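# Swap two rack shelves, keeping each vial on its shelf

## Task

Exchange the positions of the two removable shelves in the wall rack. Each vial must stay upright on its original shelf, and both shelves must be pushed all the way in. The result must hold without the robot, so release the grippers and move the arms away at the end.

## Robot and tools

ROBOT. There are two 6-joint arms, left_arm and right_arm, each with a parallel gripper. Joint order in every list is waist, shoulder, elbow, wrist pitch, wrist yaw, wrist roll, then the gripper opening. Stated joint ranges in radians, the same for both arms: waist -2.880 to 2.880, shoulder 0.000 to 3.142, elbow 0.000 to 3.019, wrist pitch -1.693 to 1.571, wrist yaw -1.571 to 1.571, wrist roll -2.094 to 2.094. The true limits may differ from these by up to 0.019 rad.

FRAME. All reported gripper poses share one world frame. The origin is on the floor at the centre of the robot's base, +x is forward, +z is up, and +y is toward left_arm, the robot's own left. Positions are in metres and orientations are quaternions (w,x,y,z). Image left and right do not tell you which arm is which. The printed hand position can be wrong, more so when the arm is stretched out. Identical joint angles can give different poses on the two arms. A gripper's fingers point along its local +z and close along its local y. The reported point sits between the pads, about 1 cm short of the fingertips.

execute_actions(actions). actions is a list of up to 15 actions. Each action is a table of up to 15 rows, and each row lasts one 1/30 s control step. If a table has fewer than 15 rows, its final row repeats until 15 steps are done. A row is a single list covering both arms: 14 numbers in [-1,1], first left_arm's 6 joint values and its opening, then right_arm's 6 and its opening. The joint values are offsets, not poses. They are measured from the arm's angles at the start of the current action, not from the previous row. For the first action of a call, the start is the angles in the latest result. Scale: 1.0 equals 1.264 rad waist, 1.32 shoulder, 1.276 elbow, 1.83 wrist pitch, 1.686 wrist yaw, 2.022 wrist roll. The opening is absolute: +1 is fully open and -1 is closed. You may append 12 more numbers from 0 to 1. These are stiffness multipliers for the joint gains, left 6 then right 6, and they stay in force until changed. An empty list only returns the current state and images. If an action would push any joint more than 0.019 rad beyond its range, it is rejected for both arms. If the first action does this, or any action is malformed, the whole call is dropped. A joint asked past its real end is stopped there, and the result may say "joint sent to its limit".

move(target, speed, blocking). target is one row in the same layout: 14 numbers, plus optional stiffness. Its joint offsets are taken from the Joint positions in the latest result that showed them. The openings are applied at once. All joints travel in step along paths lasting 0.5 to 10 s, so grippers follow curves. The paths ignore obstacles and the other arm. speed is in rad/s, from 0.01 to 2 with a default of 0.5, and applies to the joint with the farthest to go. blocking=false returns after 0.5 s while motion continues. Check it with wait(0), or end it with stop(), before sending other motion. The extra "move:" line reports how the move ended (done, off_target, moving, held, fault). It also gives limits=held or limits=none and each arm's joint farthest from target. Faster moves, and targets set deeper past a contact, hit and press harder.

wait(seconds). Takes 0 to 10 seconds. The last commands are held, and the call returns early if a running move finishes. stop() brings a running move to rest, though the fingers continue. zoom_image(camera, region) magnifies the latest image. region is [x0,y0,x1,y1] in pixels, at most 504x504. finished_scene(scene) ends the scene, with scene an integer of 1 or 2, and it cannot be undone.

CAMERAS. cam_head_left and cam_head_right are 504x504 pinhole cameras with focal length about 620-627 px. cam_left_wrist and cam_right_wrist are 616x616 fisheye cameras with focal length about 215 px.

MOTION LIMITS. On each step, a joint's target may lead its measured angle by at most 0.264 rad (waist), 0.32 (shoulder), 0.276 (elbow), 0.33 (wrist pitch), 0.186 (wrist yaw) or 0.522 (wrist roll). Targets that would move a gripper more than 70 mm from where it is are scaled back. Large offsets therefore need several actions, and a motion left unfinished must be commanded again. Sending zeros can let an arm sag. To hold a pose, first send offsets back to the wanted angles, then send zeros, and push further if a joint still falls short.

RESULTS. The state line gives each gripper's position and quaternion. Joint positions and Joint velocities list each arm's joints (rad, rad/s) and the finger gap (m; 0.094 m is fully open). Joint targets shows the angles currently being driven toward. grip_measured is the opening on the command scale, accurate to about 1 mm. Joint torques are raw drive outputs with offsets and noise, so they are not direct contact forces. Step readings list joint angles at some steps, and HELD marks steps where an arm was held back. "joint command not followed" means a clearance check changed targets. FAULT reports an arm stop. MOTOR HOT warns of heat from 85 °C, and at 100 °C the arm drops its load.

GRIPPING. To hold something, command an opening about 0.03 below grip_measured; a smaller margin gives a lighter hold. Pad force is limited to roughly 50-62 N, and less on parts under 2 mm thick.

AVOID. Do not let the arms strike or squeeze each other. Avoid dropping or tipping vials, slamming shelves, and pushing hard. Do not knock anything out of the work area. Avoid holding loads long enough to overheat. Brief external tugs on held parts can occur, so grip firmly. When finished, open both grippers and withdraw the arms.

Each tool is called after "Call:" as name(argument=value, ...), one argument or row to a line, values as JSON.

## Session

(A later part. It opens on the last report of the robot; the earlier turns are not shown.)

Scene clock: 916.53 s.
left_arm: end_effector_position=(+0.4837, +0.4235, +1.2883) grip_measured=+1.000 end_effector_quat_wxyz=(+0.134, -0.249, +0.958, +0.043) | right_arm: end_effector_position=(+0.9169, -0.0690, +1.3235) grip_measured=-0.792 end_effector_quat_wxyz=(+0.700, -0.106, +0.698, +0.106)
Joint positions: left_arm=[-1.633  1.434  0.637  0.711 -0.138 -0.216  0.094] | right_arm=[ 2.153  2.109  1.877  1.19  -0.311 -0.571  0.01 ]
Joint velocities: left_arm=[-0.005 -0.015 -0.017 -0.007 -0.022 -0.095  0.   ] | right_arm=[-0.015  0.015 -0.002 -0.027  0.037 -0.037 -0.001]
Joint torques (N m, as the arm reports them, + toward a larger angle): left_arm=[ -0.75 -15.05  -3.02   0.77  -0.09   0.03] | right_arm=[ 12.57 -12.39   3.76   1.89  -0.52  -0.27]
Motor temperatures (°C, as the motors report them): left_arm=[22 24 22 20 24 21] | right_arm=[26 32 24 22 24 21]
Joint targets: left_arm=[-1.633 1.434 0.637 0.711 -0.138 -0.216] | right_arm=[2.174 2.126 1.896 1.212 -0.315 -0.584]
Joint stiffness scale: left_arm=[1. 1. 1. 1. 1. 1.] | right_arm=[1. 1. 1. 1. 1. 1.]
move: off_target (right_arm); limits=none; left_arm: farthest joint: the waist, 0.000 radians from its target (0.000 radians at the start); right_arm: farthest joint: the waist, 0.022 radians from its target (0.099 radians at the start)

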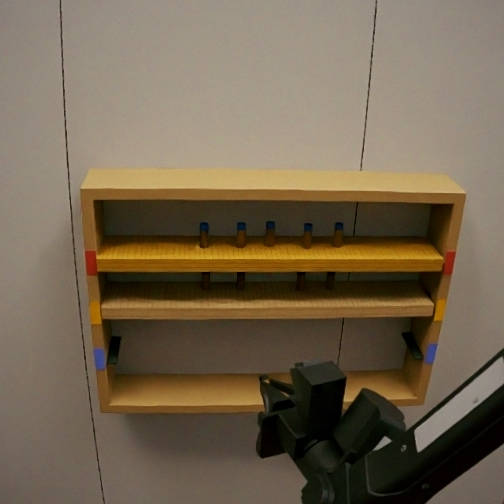

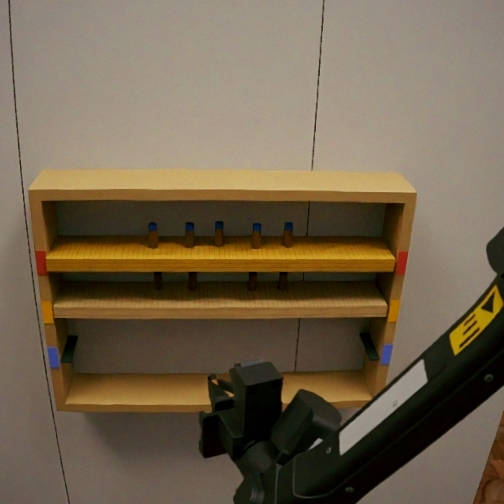

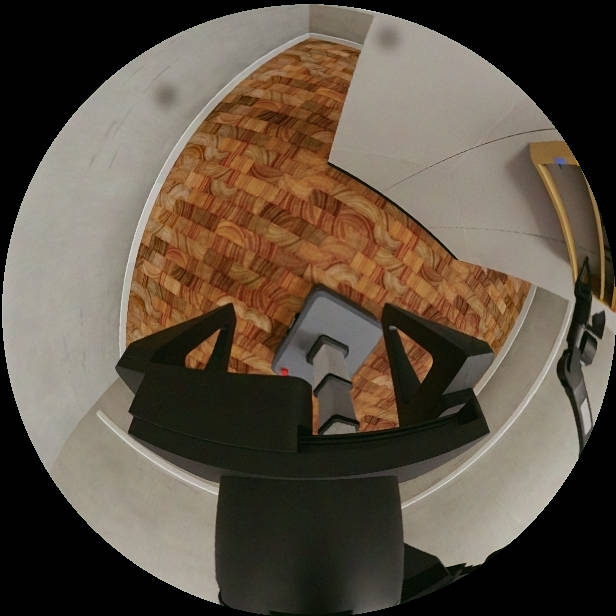

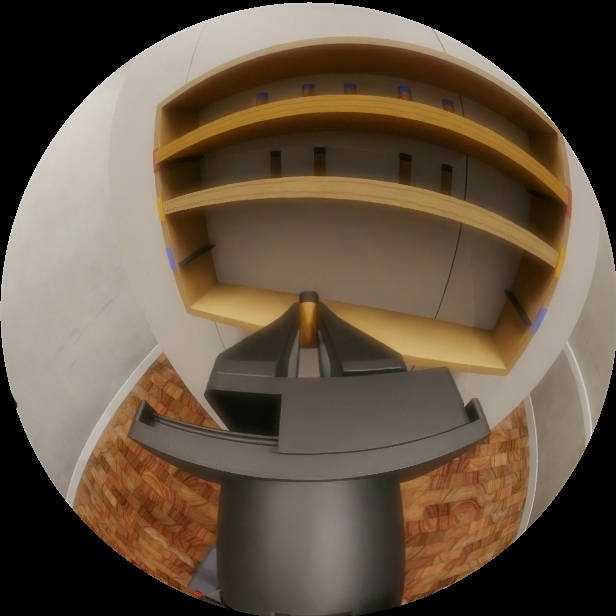

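Call:
move(
  target=[0,0,0,0,0,0,1,-0.035,0.2326,0.579,-0.234,-0.007,0.016,-0.82],
  speed=0.3,
)

Call:
execute_actions(
  actions=[
    [[0,0,0,0,0,0,1,0,0,0.01,0,0,0,-0.805]],
    [[0,0,0,0,0,0,1,0,0,0.01,0,0,0,-0.797]],
    [[0,0,0,0,0,0,1,0,0,0.01,0,0,0,-0.797]],
  ],
)

Call:
zoom_image(
  camera="cam_right_wrist",
  region=[230,240,390,400],
)

Scene clock: 936.17 s.
left_arm: end_effector_position=(+0.4837, +0.4235, +1.2883) grip_measured=+1.000 end_effector_quat_wxyz=(+0.134, -0.249, +0.958, +0.043) | right_arm: end_effector_position=(+1.0195, -0.0693, +1.2871) grip_measured=-0.792 end_effector_quat_wxyz=(+0.700, -0.103, +0.699, +0.106)
Joint positions: left_arm=[-1.633  1.434  0.637  0.711 -0.138 -0.216  0.094] | right_arm=[ 2.136  2.39   2.581  0.775 -0.318 -0.551  0.01 ]
Joint velocities: left_arm=[-0.005  0.005 -0.012 -0.002 -0.051 -0.022  0.   ] | right_arm=[ 0.005 -0.005 -0.017 -0.002 -0.037  0.037  0.   ]
Joint torques (N m, as the arm reports them, + toward a larger angle): left_arm=[ -0.84 -14.93  -3.05   0.73  -0.09   0.03] | right_arm=[ 10.38 -13.7    7.48   0.72  -0.53  -0.05]
Motor temperatures (°C, as the motors report them): left_arm=[22 24 22 20 24 21] | right_arm=[27 31 24 22 24 21]
Joint targets: left_arm=[-1.633 1.434 0.637 0.711 -0.138 -0.216] | right_arm=[2.109 2.416 2.616 0.762 -0.322 -0.538]
Joint stiffness scale: left_arm=[1. 1. 1. 1. 1. 1.] | right_arm=[1. 1. 1. 1. 1. 1.]
move: off_target (right_arm); limits=none; left_arm: farthest joint: the waist, 0.000 radians from its target (0.000 radians at the start); right_arm: farthest joint: the elbow, 0.035 radians from its target (0.739 radians at the start)

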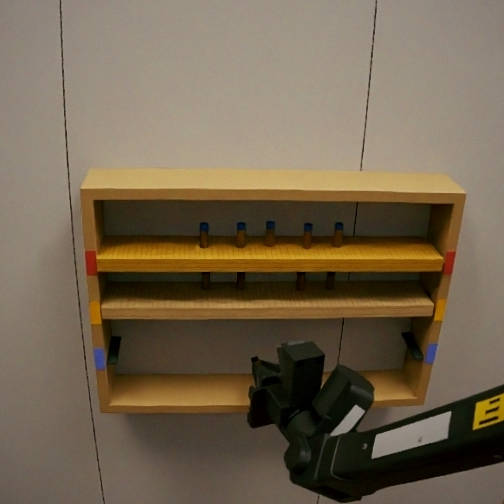

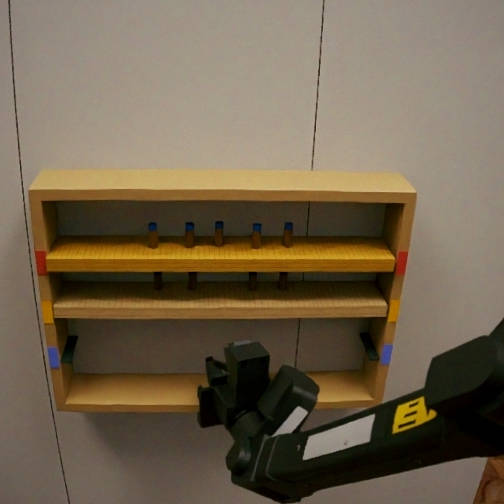

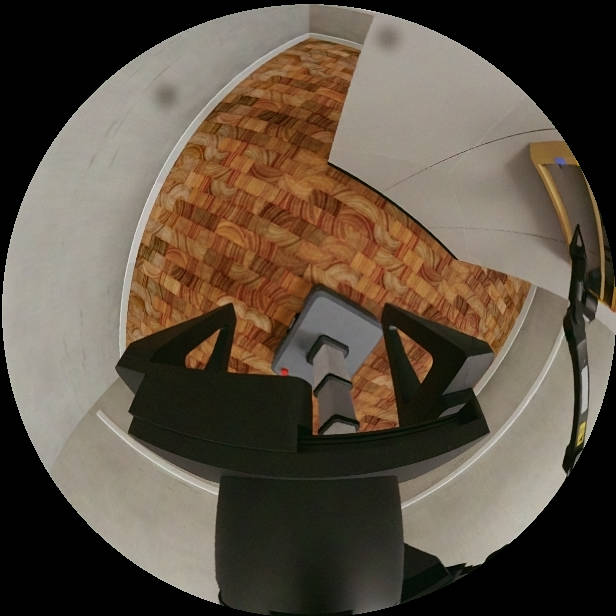

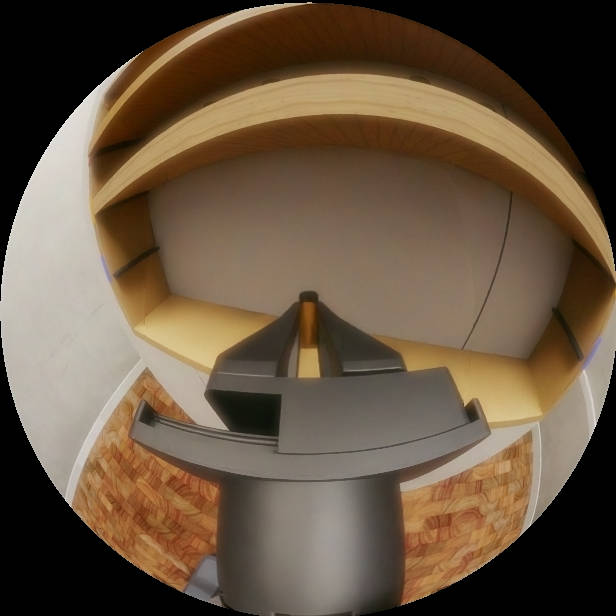

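Scene clock: 937.67 s.
left_arm: end_effector_position=(+0.4837, +0.4235, +1.2883) grip_measured=+1.000 end_effector_quat_wxyz=(+0.134, -0.249, +0.958, +0.043) | right_arm: end_effector_position=(+1.0195, -0.0693, +1.2871) grip_measured=-0.786 end_effector_quat_wxyz=(+0.700, -0.103, +0.699, +0.106)
Joint positions: left_arm=[-1.633  1.434  0.637  0.711 -0.138 -0.216  0.094] | right_arm=[ 2.136  2.39   2.581  0.775 -0.318 -0.551  0.01 ]
Joint velocities: left_arm=[-0.005 -0.015  0.017 -0.012 -0.007 -0.066  0.   ] | right_arm=[-0.015 -0.005 -0.017 -0.012  0.022  0.022  0.   ]
Joint torques (N m, as the arm reports them, + toward a larger angle): left_arm=[ -0.87 -14.9   -3.02   0.75  -0.08   0.03] | right_arm=[ 12.31 -15.46   6.02   1.21  -0.36  -0.14]
Motor temperatures (°C, as the motors report them): left_arm=[22 24 22 20 24 21] | right_arm=[27 31 24 22 24 21]
Joint targets: left_arm=[-1.633 1.434 0.637 0.711 -0.138 -0.216] | right_arm=[2.136 2.390 2.594 0.775 -0.318 -0.551]
Joint stiffness scale: left_arm=[1. 1. 1. 1. 1. 1.] | right_arm=[1. 1. 1. 1. 1. 1.]
Step readings (joint positions; steps 1 to 15: 1st action; 16 to 30: 2nd action; 31 to 45: 3rd action):
0: left_arm=[-1.633 1.434 0.637 0.711 -0.138 -0.216] | right_arm=[2.136 2.390 2.581 0.775 -0.318 -0.551]
1: left_arm=[-1.633 1.434 0.637 0.711 -0.138 -0.216] | right_arm=[2.136 2.390 2.581 0.775 -0.318 -0.551]
2: left_arm=[-1.633 1.434 0.637 0.711 -0.138 -0.216] | right_arm=[2.136 2.390 2.581 0.775 -0.318 -0.551]
4: left_arm=[-1.633 1.434 0.637 0.711 -0.138 -0.216] | right_arm=[2.136 2.390 2.581 0.775 -0.318 -0.551]
8: left_arm=[-1.633 1.434 0.637 0.711 -0.138 -0.216] | right_arm=[2.136 2.390 2.581 0.775 -0.318 -0.551]
15: left_arm=[-1.633 1.434 0.637 0.711 -0.138 -0.216] | right_arm=[2.136 2.390 2.581 0.775 -0.318 -0.551]
16: left_arm=[-1.633 1.434 0.637 0.711 -0.138 -0.216] | right_arm=[2.136 2.390 2.581 0.775 -0.318 -0.551]
17: left_arm=[-1.633 1.434 0.637 0.711 -0.138 -0.216] | right_arm=[2.136 2.390 2.581 0.775 -0.318 -0.551]
19: left_arm=[-1.633 1.434 0.637 0.711 -0.138 -0.216] | right_arm=[2.136 2.390 2.581 0.775 -0.318 -0.551]
23: left_arm=[-1.633 1.434 0.637 0.711 -0.138 -0.216] | right_arm=[2.136 2.390 2.581 0.775 -0.318 -0.551]
30: left_arm=[-1.633 1.434 0.637 0.711 -0.138 -0.216] | right_arm=[2.136 2.390 2.581 0.775 -0.318 -0.551]
31: left_arm=[-1.633 1.434 0.637 0.711 -0.138 -0.216] | right_arm=[2.136 2.390 2.581 0.775 -0.318 -0.551]
32: left_arm=[-1.633 1.434 0.637 0.711 -0.138 -0.216] | right_arm=[2.136 2.390 2.581 0.775 -0.318 -0.551]
34: left_arm=[-1.633 1.434 0.637 0.711 -0.138 -0.216] | right_arm=[2.136 2.390 2.581 0.775 -0.318 -0.551]
38: left_arm=[-1.633 1.434 0.637 0.711 -0.138 -0.216] | right_arm=[2.136 2.390 2.581 0.775 -0.318 -0.551]
45: Joint positions above

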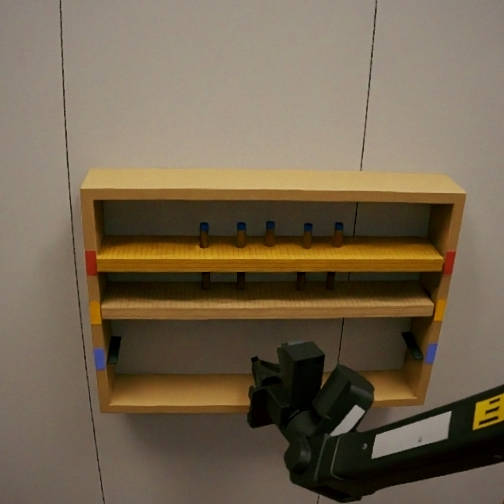

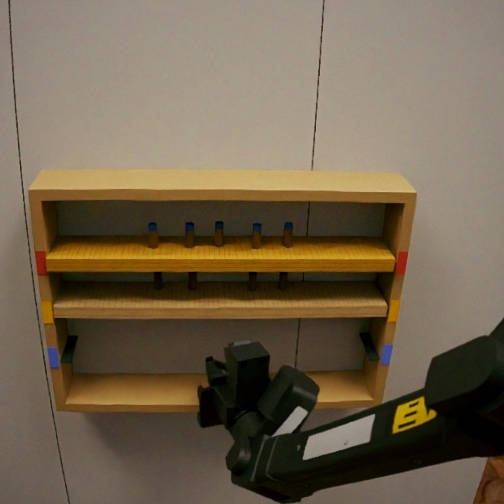

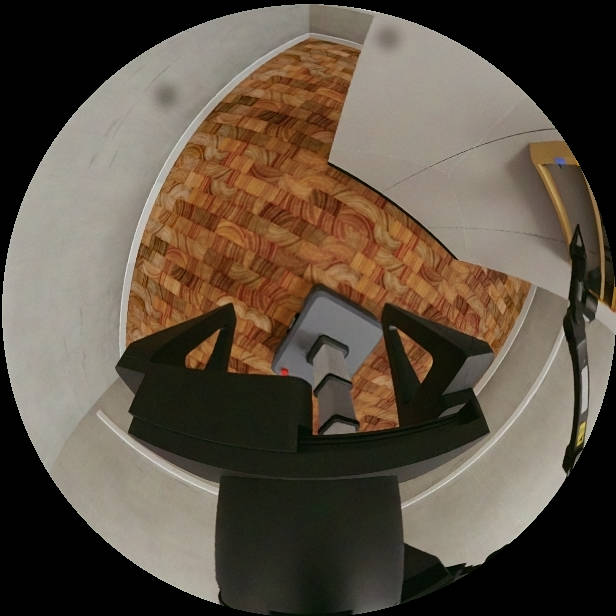

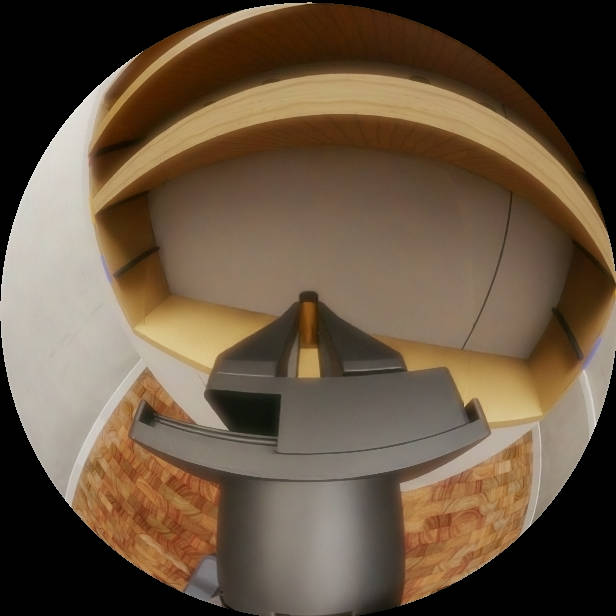

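Region (230, 240, 390, 400) of cam_right_wrist's 616x616 image, scaled by 3.150, with more detail than that image has.

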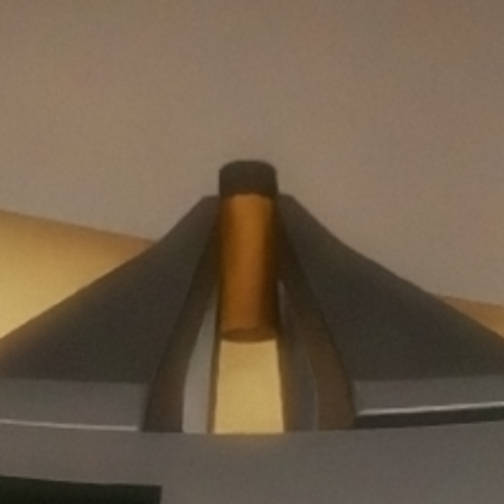

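Call:
execute_actions(
  actions=[
    [[0,0,0,0,0,0,1,0,0,0.01,0,0,0,-0.792]],
    [[0,0,0,0,0,0,1,0,0,0.01,0,0,0,-0.789]],
    [[0,0,0,0,0,0,1,0,0,0.01,0,0,0,-0.789]],
  ],
)

Call:
zoom_image(
  camera="cam_right_wrist",
  region=[230,240,390,400],
)

Scene clock: 946.33 s.
left_arm: end_effector_position=(+0.4837, +0.4235, +1.2883) grip_measured=+1.000 end_effector_quat_wxyz=(+0.134, -0.249, +0.958, +0.043) | right_arm: end_effector_position=(+1.0195, -0.0693, +1.2871) grip_measured=-0.780 end_effector_quat_wxyz=(+0.700, -0.103, +0.699, +0.106)
Joint positions: left_arm=[-1.633  1.434  0.637  0.711 -0.138 -0.216  0.094] | right_arm=[ 2.136  2.39   2.581  0.775 -0.318 -0.551  0.01 ]
Joint velocities: left_arm=[-0.005 -0.005 -0.007 -0.002 -0.11  -0.051  0.   ] | right_arm=[-0.005 -0.005 -0.012  0.002 -0.007  0.037 -0.001]
Joint torques (N m, as the arm reports them, + toward a larger angle): left_arm=[ -0.88 -14.99  -3.03   0.75  -0.09   0.03] | right_arm=[ 12.56 -15.38   6.04   1.21  -0.35  -0.15]
Motor temperatures (°C, as the motors report them): left_arm=[22 24 22 20 24 21] | right_arm=[27 31 24 22 24 21]
Joint targets: left_arm=[-1.633 1.434 0.637 0.711 -0.138 -0.216] | right_arm=[2.136 2.390 2.594 0.775 -0.318 -0.551]
Joint stiffness scale: left_arm=[1. 1. 1. 1. 1. 1.] | right_arm=[1. 1. 1. 1. 1. 1.]
Step readings (joint positions; steps 1 to 15: 1st action; 16 to 30: 2nd action; 31 to 45: 3rd action):
0: left_arm=[-1.633 1.434 0.637 0.711 -0.138 -0.216] | right_arm=[2.136 2.390 2.581 0.775 -0.318 -0.551]
1: left_arm=[-1.633 1.434 0.637 0.711 -0.138 -0.216] | right_arm=[2.136 2.390 2.581 0.775 -0.318 -0.551]
2: left_arm=[-1.633 1.434 0.637 0.711 -0.138 -0.216] | right_arm=[2.136 2.390 2.581 0.775 -0.318 -0.551]
4: left_arm=[-1.633 1.434 0.637 0.711 -0.138 -0.216] | right_arm=[2.136 2.390 2.581 0.775 -0.318 -0.551]
8: left_arm=[-1.633 1.434 0.637 0.711 -0.138 -0.216] | right_arm=[2.136 2.390 2.581 0.775 -0.318 -0.551]
15: left_arm=[-1.633 1.434 0.637 0.711 -0.138 -0.216] | right_arm=[2.136 2.390 2.581 0.775 -0.318 -0.551]
16: left_arm=[-1.633 1.434 0.637 0.711 -0.138 -0.216] | right_arm=[2.136 2.390 2.581 0.775 -0.318 -0.551]
17: left_arm=[-1.633 1.434 0.637 0.711 -0.138 -0.216] | right_arm=[2.136 2.390 2.581 0.775 -0.318 -0.551]
19: left_arm=[-1.633 1.434 0.637 0.711 -0.138 -0.216] | right_arm=[2.136 2.390 2.581 0.775 -0.318 -0.551]
23: left_arm=[-1.633 1.434 0.637 0.711 -0.138 -0.216] | right_arm=[2.136 2.390 2.581 0.775 -0.318 -0.551]
30: left_arm=[-1.633 1.434 0.637 0.711 -0.138 -0.216] | right_arm=[2.136 2.390 2.581 0.775 -0.318 -0.551]
31: left_arm=[-1.633 1.434 0.637 0.711 -0.138 -0.216] | right_arm=[2.136 2.390 2.581 0.775 -0.318 -0.551]
32: left_arm=[-1.633 1.434 0.637 0.711 -0.138 -0.216] | right_arm=[2.136 2.390 2.581 0.775 -0.318 -0.551]
34: left_arm=[-1.633 1.434 0.637 0.711 -0.138 -0.216] | right_arm=[2.136 2.390 2.581 0.775 -0.318 -0.551]
38: left_arm=[-1.633 1.434 0.637 0.711 -0.138 -0.216] | right_arm=[2.136 2.390 2.581 0.775 -0.318 -0.551]
45: Joint positions above

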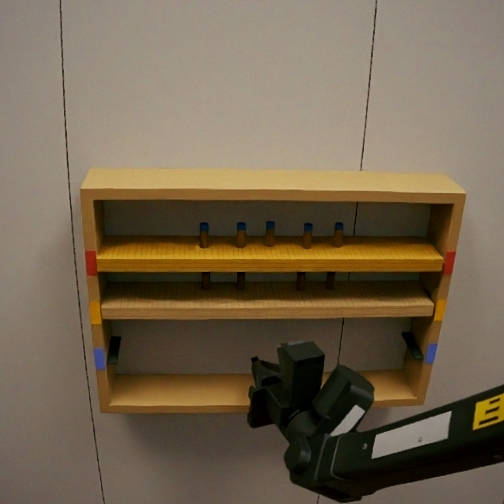

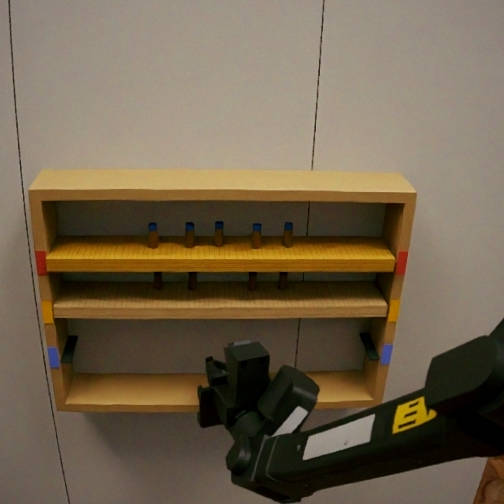

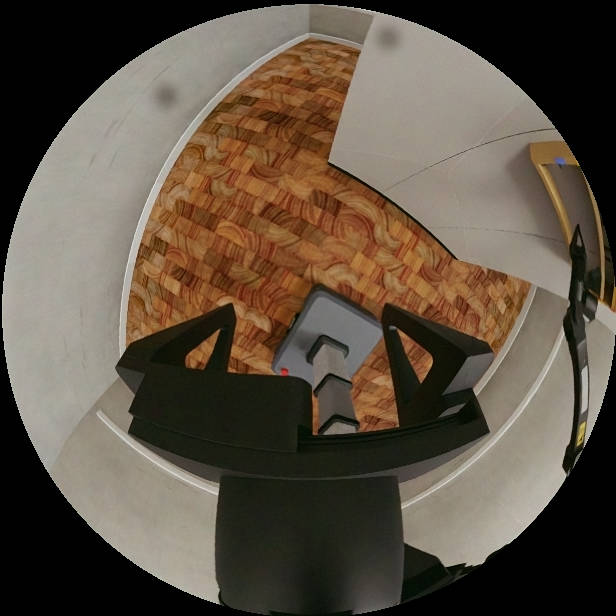

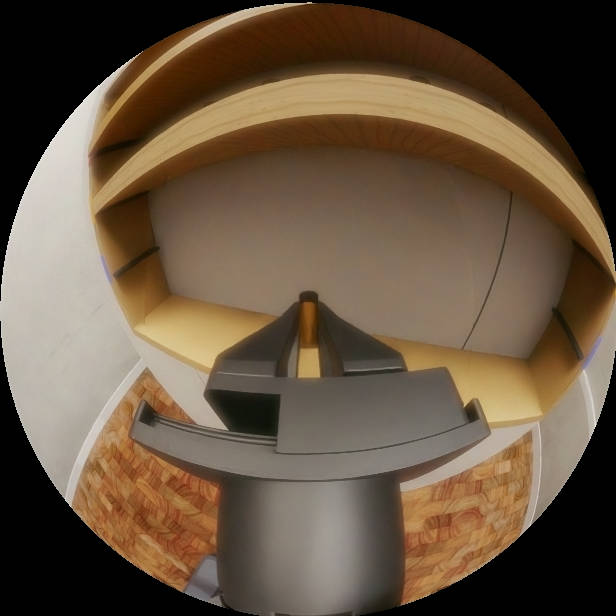

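Region (230, 240, 390, 400) of cam_right_wrist's 616x616 image, scaled by 3.150, with more detail than that image has.

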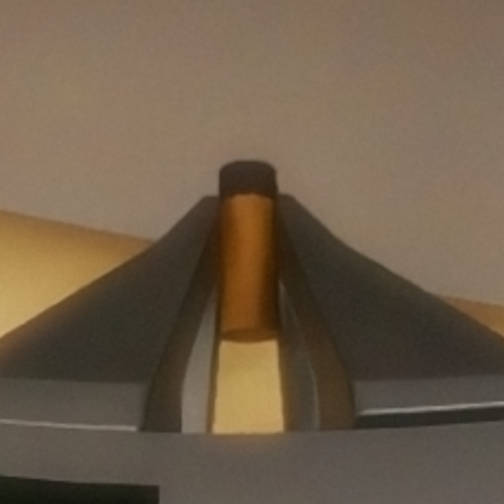

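Call:
execute_actions(
  actions=[
    [[0,0,0,0,0,0,1,0,0,0.01,0,0,0,-0.784]],
    [[0,0,0,0,0,0,1,0,0,0.01,0,0,0,-0.780]],
    [[0,0,0,0,0,0,1,0,0,0.01,0,0,0,-0.777]],
  ],
)

Call:
zoom_image(
  camera="cam_right_wrist",
  region=[230,240,390,400],
)

Scene clock: 952.37 s.
left_arm: end_effector_position=(+0.4837, +0.4235, +1.2883) grip_measured=+1.000 end_effector_quat_wxyz=(+0.134, -0.249, +0.958, +0.043) | right_arm: end_effector_position=(+1.0195, -0.0693, +1.2871) grip_measured=-0.771 end_effector_quat_wxyz=(+0.700, -0.103, +0.699, +0.106)
Joint positions: left_arm=[-1.633  1.434  0.637  0.711 -0.138 -0.216  0.094] | right_arm=[ 2.136  2.39   2.581  0.775 -0.318 -0.551  0.011]
Joint velocities: left_arm=[-0.005 -0.005  0.007 -0.007  0.022 -0.037  0.   ] | right_arm=[-0.005 -0.005 -0.022 -0.012  0.007  0.007 -0.001]
Joint torques (N m, as the arm reports them, + toward a larger angle): left_arm=[ -0.91 -14.99  -3.04   0.75  -0.09   0.03] | right_arm=[ 12.25 -15.38   6.05   1.24  -0.35  -0.14]
Motor temperatures (°C, as the motors report them): left_arm=[22 24 22 20 24 21] | right_arm=[27 31 24 22 24 21]
Joint targets: left_arm=[-1.633 1.434 0.637 0.711 -0.138 -0.216] | right_arm=[2.136 2.390 2.594 0.775 -0.318 -0.551]
Joint stiffness scale: left_arm=[1. 1. 1. 1. 1. 1.] | right_arm=[1. 1. 1. 1. 1. 1.]
Step readings (joint positions; steps 1 to 15: 1st action; 16 to 30: 2nd action; 31 to 45: 3rd action):
0: left_arm=[-1.633 1.434 0.637 0.711 -0.138 -0.216] | right_arm=[2.136 2.390 2.581 0.775 -0.318 -0.551]
1: left_arm=[-1.633 1.434 0.637 0.711 -0.138 -0.216] | right_arm=[2.136 2.390 2.581 0.775 -0.318 -0.551]
2: left_arm=[-1.633 1.434 0.637 0.711 -0.138 -0.216] | right_arm=[2.136 2.390 2.581 0.775 -0.318 -0.551]
4: left_arm=[-1.633 1.434 0.637 0.711 -0.138 -0.216] | right_arm=[2.136 2.390 2.581 0.775 -0.318 -0.551]
8: left_arm=[-1.633 1.434 0.637 0.711 -0.138 -0.216] | right_arm=[2.136 2.390 2.581 0.775 -0.318 -0.551]
15: left_arm=[-1.633 1.434 0.637 0.711 -0.138 -0.216] | right_arm=[2.136 2.390 2.581 0.775 -0.318 -0.551]
16: left_arm=[-1.633 1.434 0.637 0.711 -0.138 -0.216] | right_arm=[2.136 2.390 2.581 0.775 -0.318 -0.551]
17: left_arm=[-1.633 1.434 0.637 0.711 -0.138 -0.216] | right_arm=[2.136 2.390 2.581 0.775 -0.318 -0.551]
19: left_arm=[-1.633 1.434 0.637 0.711 -0.138 -0.216] | right_arm=[2.136 2.390 2.581 0.775 -0.318 -0.551]
23: left_arm=[-1.633 1.434 0.637 0.711 -0.138 -0.216] | right_arm=[2.136 2.390 2.581 0.775 -0.318 -0.551]
30: left_arm=[-1.633 1.434 0.637 0.711 -0.138 -0.216] | right_arm=[2.136 2.390 2.581 0.775 -0.318 -0.551]
31: left_arm=[-1.633 1.434 0.637 0.711 -0.138 -0.216] | right_arm=[2.136 2.390 2.581 0.775 -0.318 -0.551]
32: left_arm=[-1.633 1.434 0.637 0.711 -0.138 -0.216] | right_arm=[2.136 2.390 2.581 0.775 -0.318 -0.551]
34: left_arm=[-1.633 1.434 0.637 0.711 -0.138 -0.216] | right_arm=[2.136 2.390 2.581 0.775 -0.318 -0.551]
38: left_arm=[-1.633 1.434 0.637 0.711 -0.138 -0.216] | right_arm=[2.136 2.390 2.581 0.775 -0.318 -0.551]
45: Joint positions above

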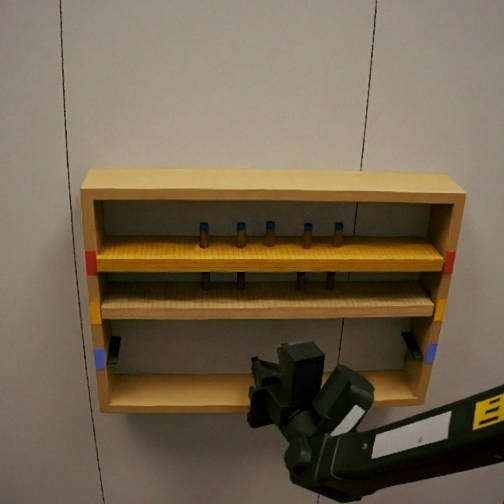

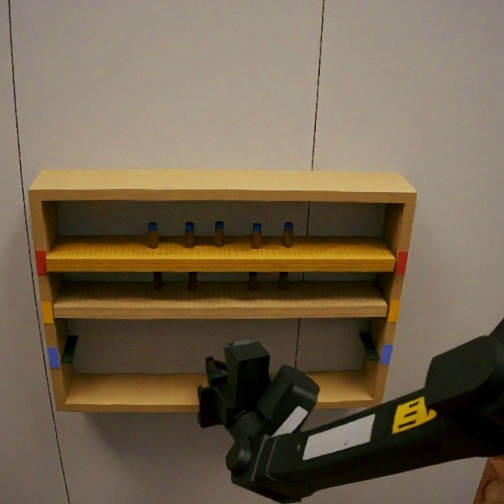

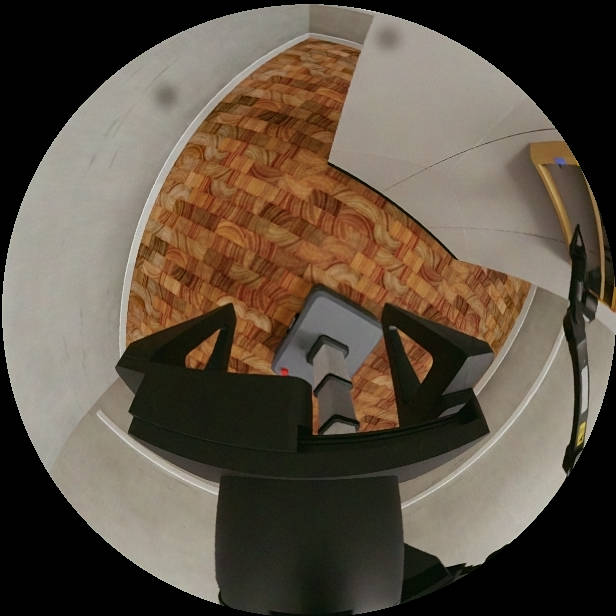

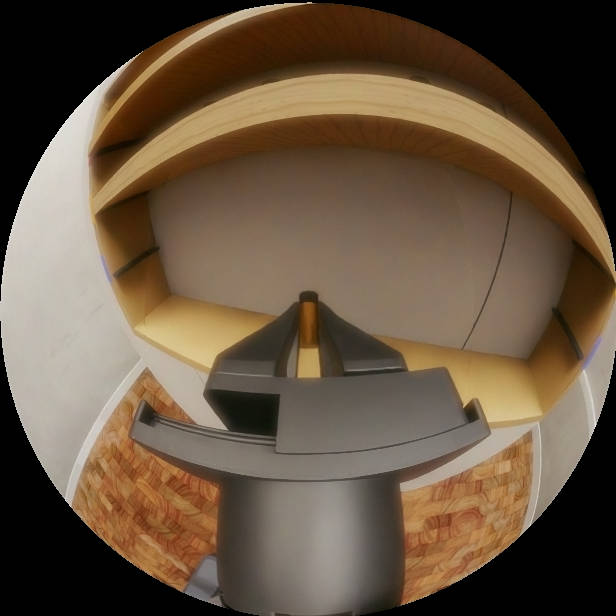

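Region (230, 240, 390, 400) of cam_right_wrist's 616x616 image, scaled by 3.150, with more detail than that image has.

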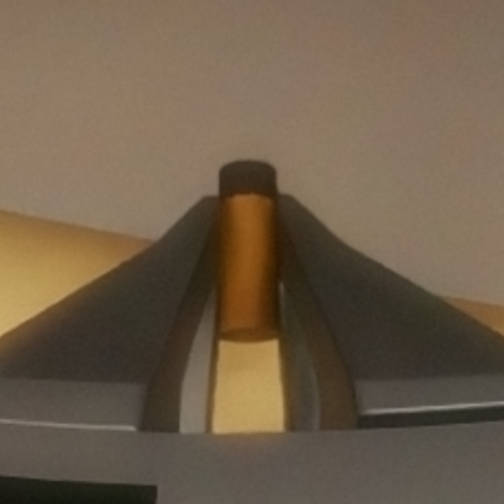

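Call:
execute_actions(
  actions=[
    [[0,0,0,0,0,0,1,0,0,0.01,0,0,0,-0.773]],
    [[0,0,0,0,0,0,1,0,0,0.01,0,0,0,-0.769]],
    [[0,0,0,0,0,0,1,0,0,0.01,0,0,0,-0.766]],
  ],
)

Call:
zoom_image(
  camera="cam_right_wrist",
  region=[230,240,390,400],
)

Scene clock: 959.20 s.
left_arm: end_effector_position=(+0.4837, +0.4235, +1.2883) grip_measured=+1.000 end_effector_quat_wxyz=(+0.134, -0.249, +0.958, +0.043) | right_arm: end_effector_position=(+1.0195, -0.0693, +1.2871) grip_measured=-0.763 end_effector_quat_wxyz=(+0.700, -0.103, +0.699, +0.106)
Joint positions: left_arm=[-1.633  1.434  0.637  0.711 -0.138 -0.216  0.094] | right_arm=[ 2.136  2.39   2.581  0.775 -0.318 -0.551  0.011]
Joint velocities: left_arm=[-0.024 -0.015  0.002 -0.002  0.007 -0.066  0.   ] | right_arm=[-0.005 -0.015 -0.002  0.017 -0.11  -0.007 -0.   ]
Joint torques (N m, as the arm reports them, + toward a larger angle): left_arm=[ -0.86 -14.91  -3.01   0.73  -0.09   0.03] | right_arm=[ 12.28 -15.36   5.96   1.16  -0.35  -0.15]
Motor temperatures (°C, as the motors report them): left_arm=[22 24 22 20 24 21] | right_arm=[27 31 25 22 24 21]
Joint targets: left_arm=[-1.633 1.434 0.637 0.711 -0.138 -0.216] | right_arm=[2.136 2.390 2.594 0.775 -0.318 -0.551]
Joint stiffness scale: left_arm=[1. 1. 1. 1. 1. 1.] | right_arm=[1. 1. 1. 1. 1. 1.]
Step readings (joint positions; steps 1 to 15: 1st action; 16 to 30: 2nd action; 31 to 45: 3rd action):
0: left_arm=[-1.633 1.434 0.637 0.711 -0.138 -0.216] | right_arm=[2.136 2.390 2.581 0.775 -0.318 -0.551]
1: left_arm=[-1.633 1.434 0.637 0.711 -0.138 -0.216] | right_arm=[2.136 2.390 2.581 0.775 -0.318 -0.551]
2: left_arm=[-1.633 1.434 0.637 0.711 -0.138 -0.216] | right_arm=[2.136 2.390 2.581 0.775 -0.318 -0.551]
4: left_arm=[-1.633 1.434 0.637 0.711 -0.138 -0.216] | right_arm=[2.136 2.390 2.581 0.775 -0.318 -0.551]
8: left_arm=[-1.633 1.434 0.637 0.711 -0.138 -0.216] | right_arm=[2.136 2.390 2.581 0.775 -0.318 -0.551]
15: left_arm=[-1.633 1.434 0.637 0.711 -0.138 -0.216] | right_arm=[2.136 2.390 2.581 0.775 -0.318 -0.551]
16: left_arm=[-1.633 1.434 0.637 0.711 -0.138 -0.216] | right_arm=[2.136 2.390 2.581 0.775 -0.318 -0.551]
17: left_arm=[-1.633 1.434 0.637 0.711 -0.138 -0.216] | right_arm=[2.136 2.390 2.581 0.775 -0.318 -0.551]
19: left_arm=[-1.633 1.434 0.637 0.711 -0.138 -0.216] | right_arm=[2.136 2.390 2.581 0.775 -0.318 -0.551]
23: left_arm=[-1.633 1.434 0.637 0.711 -0.138 -0.216] | right_arm=[2.136 2.390 2.581 0.775 -0.318 -0.551]
30: left_arm=[-1.633 1.434 0.637 0.711 -0.138 -0.216] | right_arm=[2.136 2.390 2.581 0.775 -0.318 -0.551]
31: left_arm=[-1.633 1.434 0.637 0.711 -0.138 -0.216] | right_arm=[2.136 2.390 2.581 0.775 -0.318 -0.551]
32: left_arm=[-1.633 1.434 0.637 0.711 -0.138 -0.216] | right_arm=[2.136 2.390 2.581 0.775 -0.318 -0.551]
34: left_arm=[-1.633 1.434 0.637 0.711 -0.138 -0.216] | right_arm=[2.136 2.390 2.581 0.775 -0.318 -0.551]
38: left_arm=[-1.633 1.434 0.637 0.711 -0.138 -0.216] | right_arm=[2.136 2.390 2.581 0.775 -0.318 -0.551]
45: Joint positions above

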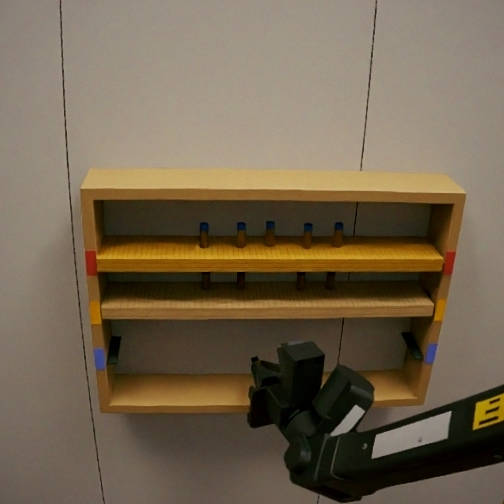

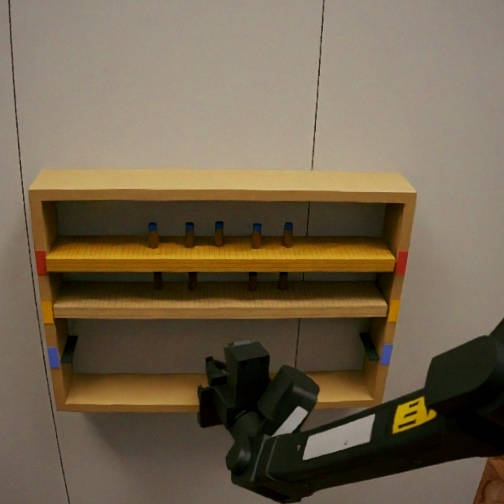

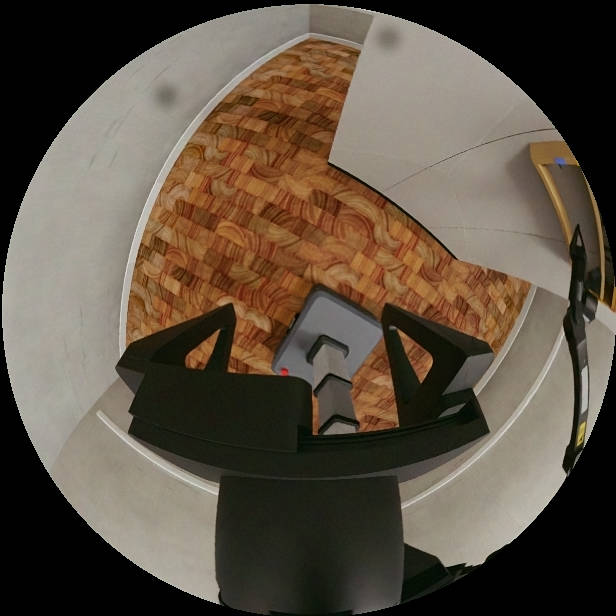

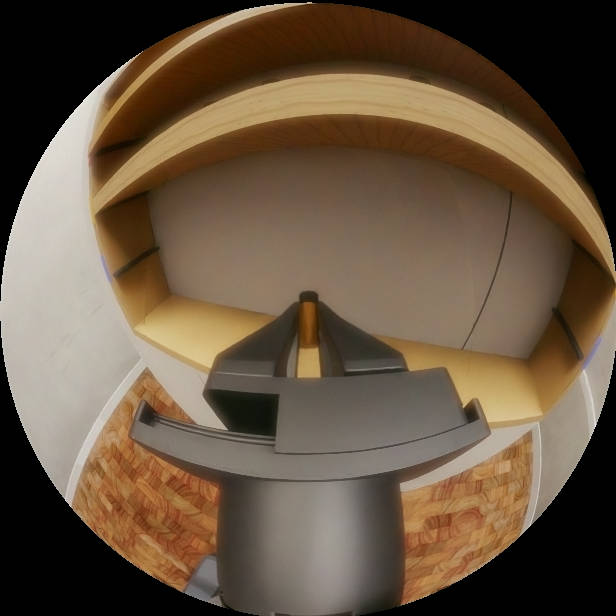

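Region (230, 240, 390, 400) of cam_right_wrist's 616x616 image, scaled by 3.150, with more detail than that image has.

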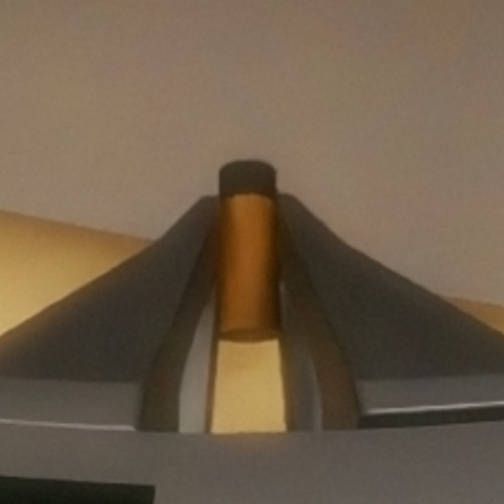

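Call:
execute_actions(
  actions=[
    [[0,0,0,0,0,0,1,0,0,0.01,0,0,0,-0.81]],
  ],
)

Call:
move(
  target=[0,0,0,0,0,0,1,-0.055,-0.289,-0.353,-0.057,0.458,0.121,-0.81],
  speed=0.3,
)

Scene clock: 979.23 s.
left_arm: end_effector_position=(+0.4837, +0.4235, +1.2883) grip_measured=+1.000 end_effector_quat_wxyz=(+0.134, -0.249, +0.958, +0.043) | right_arm: end_effector_position=(+1.0195, -0.0693, +1.2871) grip_measured=-0.789 end_effector_quat_wxyz=(+0.700, -0.103, +0.699, +0.106)
Joint positions: left_arm=[-1.633  1.434  0.637  0.711 -0.138 -0.216  0.094] | right_arm=[ 2.136  2.39   2.581  0.775 -0.318 -0.551  0.01 ]
Joint velocities: left_arm=[-0.015 -0.005  0.007  0.007  0.022 -0.037  0.   ] | right_arm=[-0.005 -0.005 -0.012  0.002 -0.051 -0.007  0.   ]
Joint torques (N m, as the arm reports them, + toward a larger angle): left_arm=[ -0.87 -14.91  -3.03   0.73  -0.1    0.03] | right_arm=[ 12.18 -15.36   6.03   1.14  -0.35  -0.12]
Motor temperatures (°C, as the motors report them): left_arm=[22 24 22 20 24 21] | right_arm=[27 31 25 22 24 21]
Joint targets: left_arm=[-1.633 1.434 0.637 0.711 -0.138 -0.216] | right_arm=[2.136 2.390 2.594 0.775 -0.318 -0.551]
Joint stiffness scale: left_arm=[1. 1. 1. 1. 1. 1.] | right_arm=[1. 1. 1. 1. 1. 1.]
Step readings (joint positions):
0: left_arm=[-1.633 1.434 0.637 0.711 -0.138 -0.216] | right_arm=[2.136 2.390 2.581 0.775 -0.318 -0.551]
1: left_arm=[-1.633 1.434 0.637 0.711 -0.138 -0.216] | right_arm=[2.136 2.390 2.581 0.775 -0.318 -0.551]
2: left_arm=[-1.633 1.434 0.637 0.711 -0.138 -0.216] | right_arm=[2.136 2.390 2.581 0.775 -0.318 -0.551]
4: left_arm=[-1.633 1.434 0.637 0.711 -0.138 -0.216] | right_arm=[2.136 2.390 2.581 0.775 -0.318 -0.551]
8: left_arm=[-1.633 1.434 0.637 0.711 -0.138 -0.216] | right_arm=[2.136 2.390 2.581 0.775 -0.318 -0.551]
15: Joint positions above

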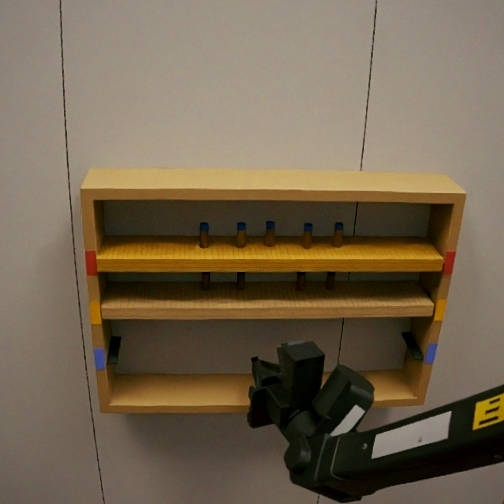

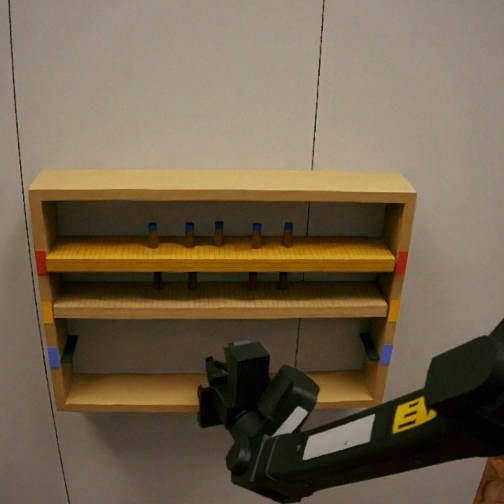

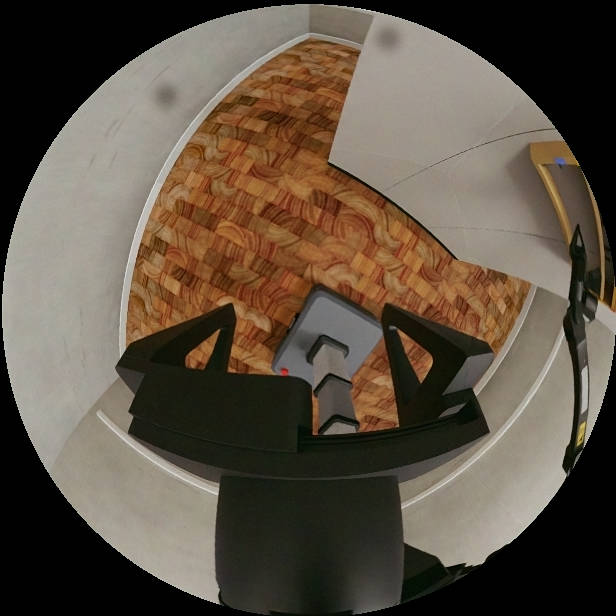

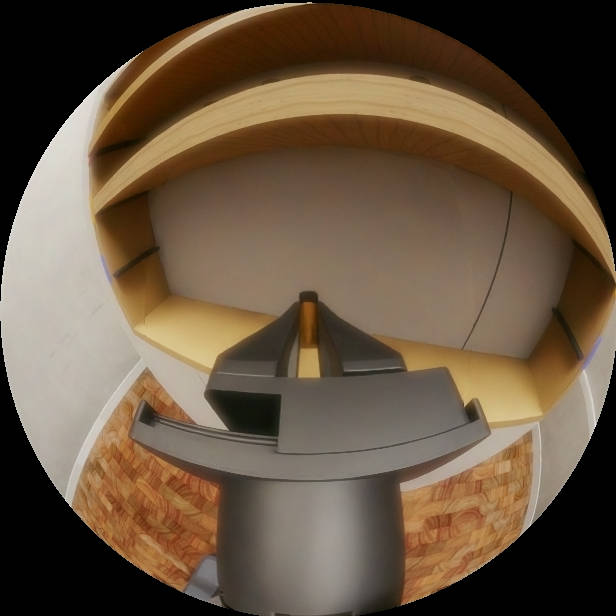

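Scene clock: 982.33 s.
left_arm: end_effector_position=(+0.4837, +0.4235, +1.2883) grip_measured=+1.000 end_effector_quat_wxyz=(+0.134, -0.249, +0.958, +0.043) | right_arm: end_effector_position=(+1.0106, -0.2501, +1.2693) grip_measured=-0.789 end_effector_quat_wxyz=(+0.494, +0.157, +0.851, -0.089)
Joint positions: left_arm=[-1.633  1.434  0.637  0.711 -0.138 -0.216  0.094] | right_arm=[ 2.089  2.029  2.132  0.684  0.45  -0.32   0.01 ]
Joint velocities: left_arm=[-0.005 -0.005 -0.012  0.002  0.051 -0.007  0.   ] | right_arm=[ 0.005 -0.005 -0.017 -0.007  0.051 -0.007  0.001]
Joint torques (N m, as the arm reports them, + toward a larger angle): left_arm=[ -0.94 -14.99  -3.05   0.75  -0.09   0.03] | right_arm=[  7.72 -18.7    4.6    0.69  -0.01  -0.02]
Motor temperatures (°C, as the motors report them): left_arm=[22 24 22 20 24 21] | right_arm=[27 32 25 22 24 21]
Joint targets: left_arm=[-1.633 1.434 0.637 0.711 -0.138 -0.216] | right_arm=[2.066 2.009 2.130 0.671 0.455 -0.306]
Joint stiffness scale: left_arm=[1. 1. 1. 1. 1. 1.] | right_arm=[1. 1. 1. 1. 1. 1.]
move: off_target (right_arm); limits=none; left_arm: farthest joint: the waist, 0.000 radians from its target (0.000 radians at the start); right_arm: farthest joint: the waist, 0.023 radians from its target (0.069 radians at the start)

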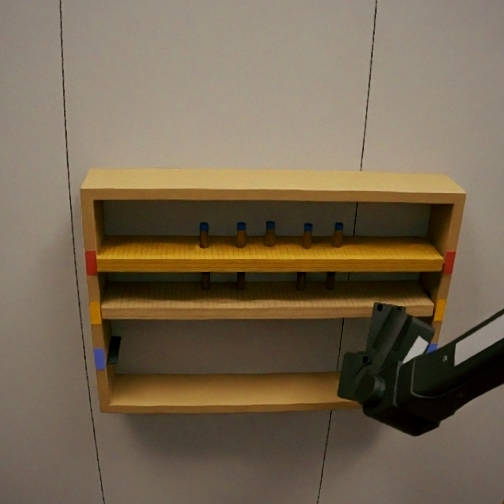

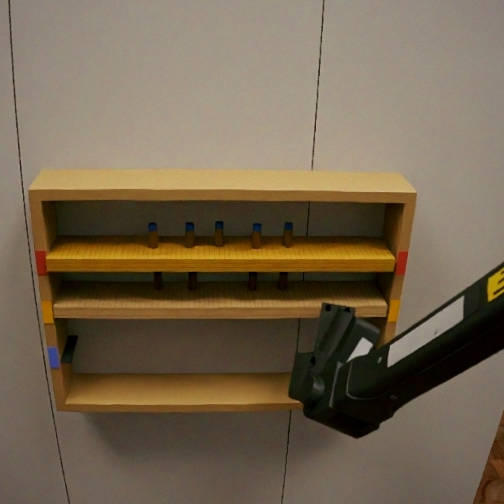

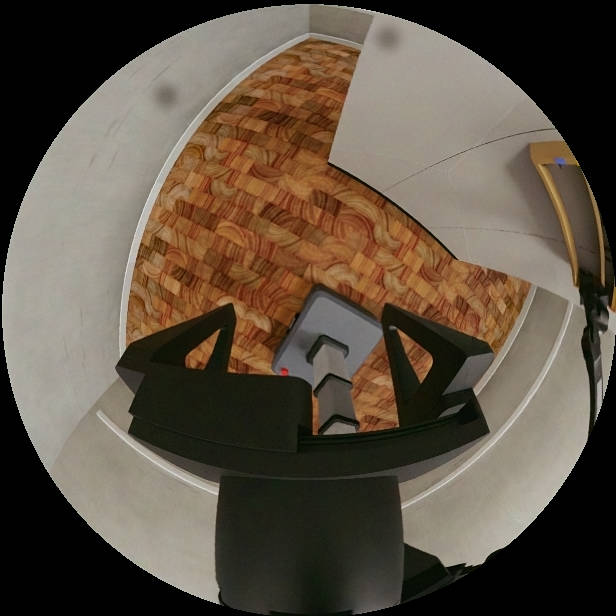

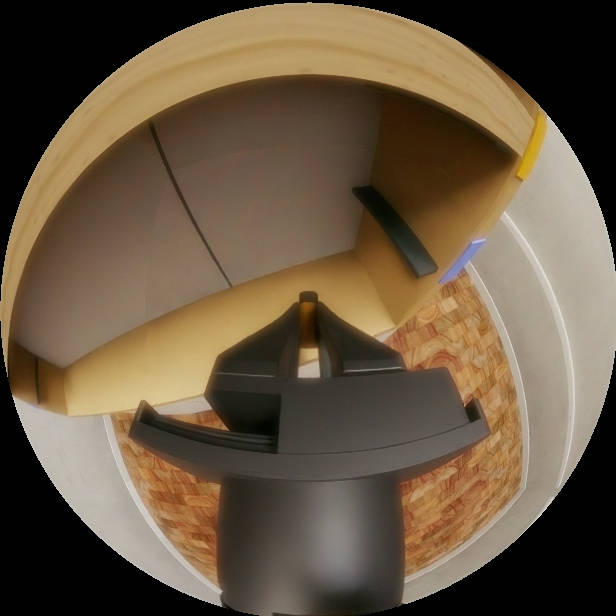

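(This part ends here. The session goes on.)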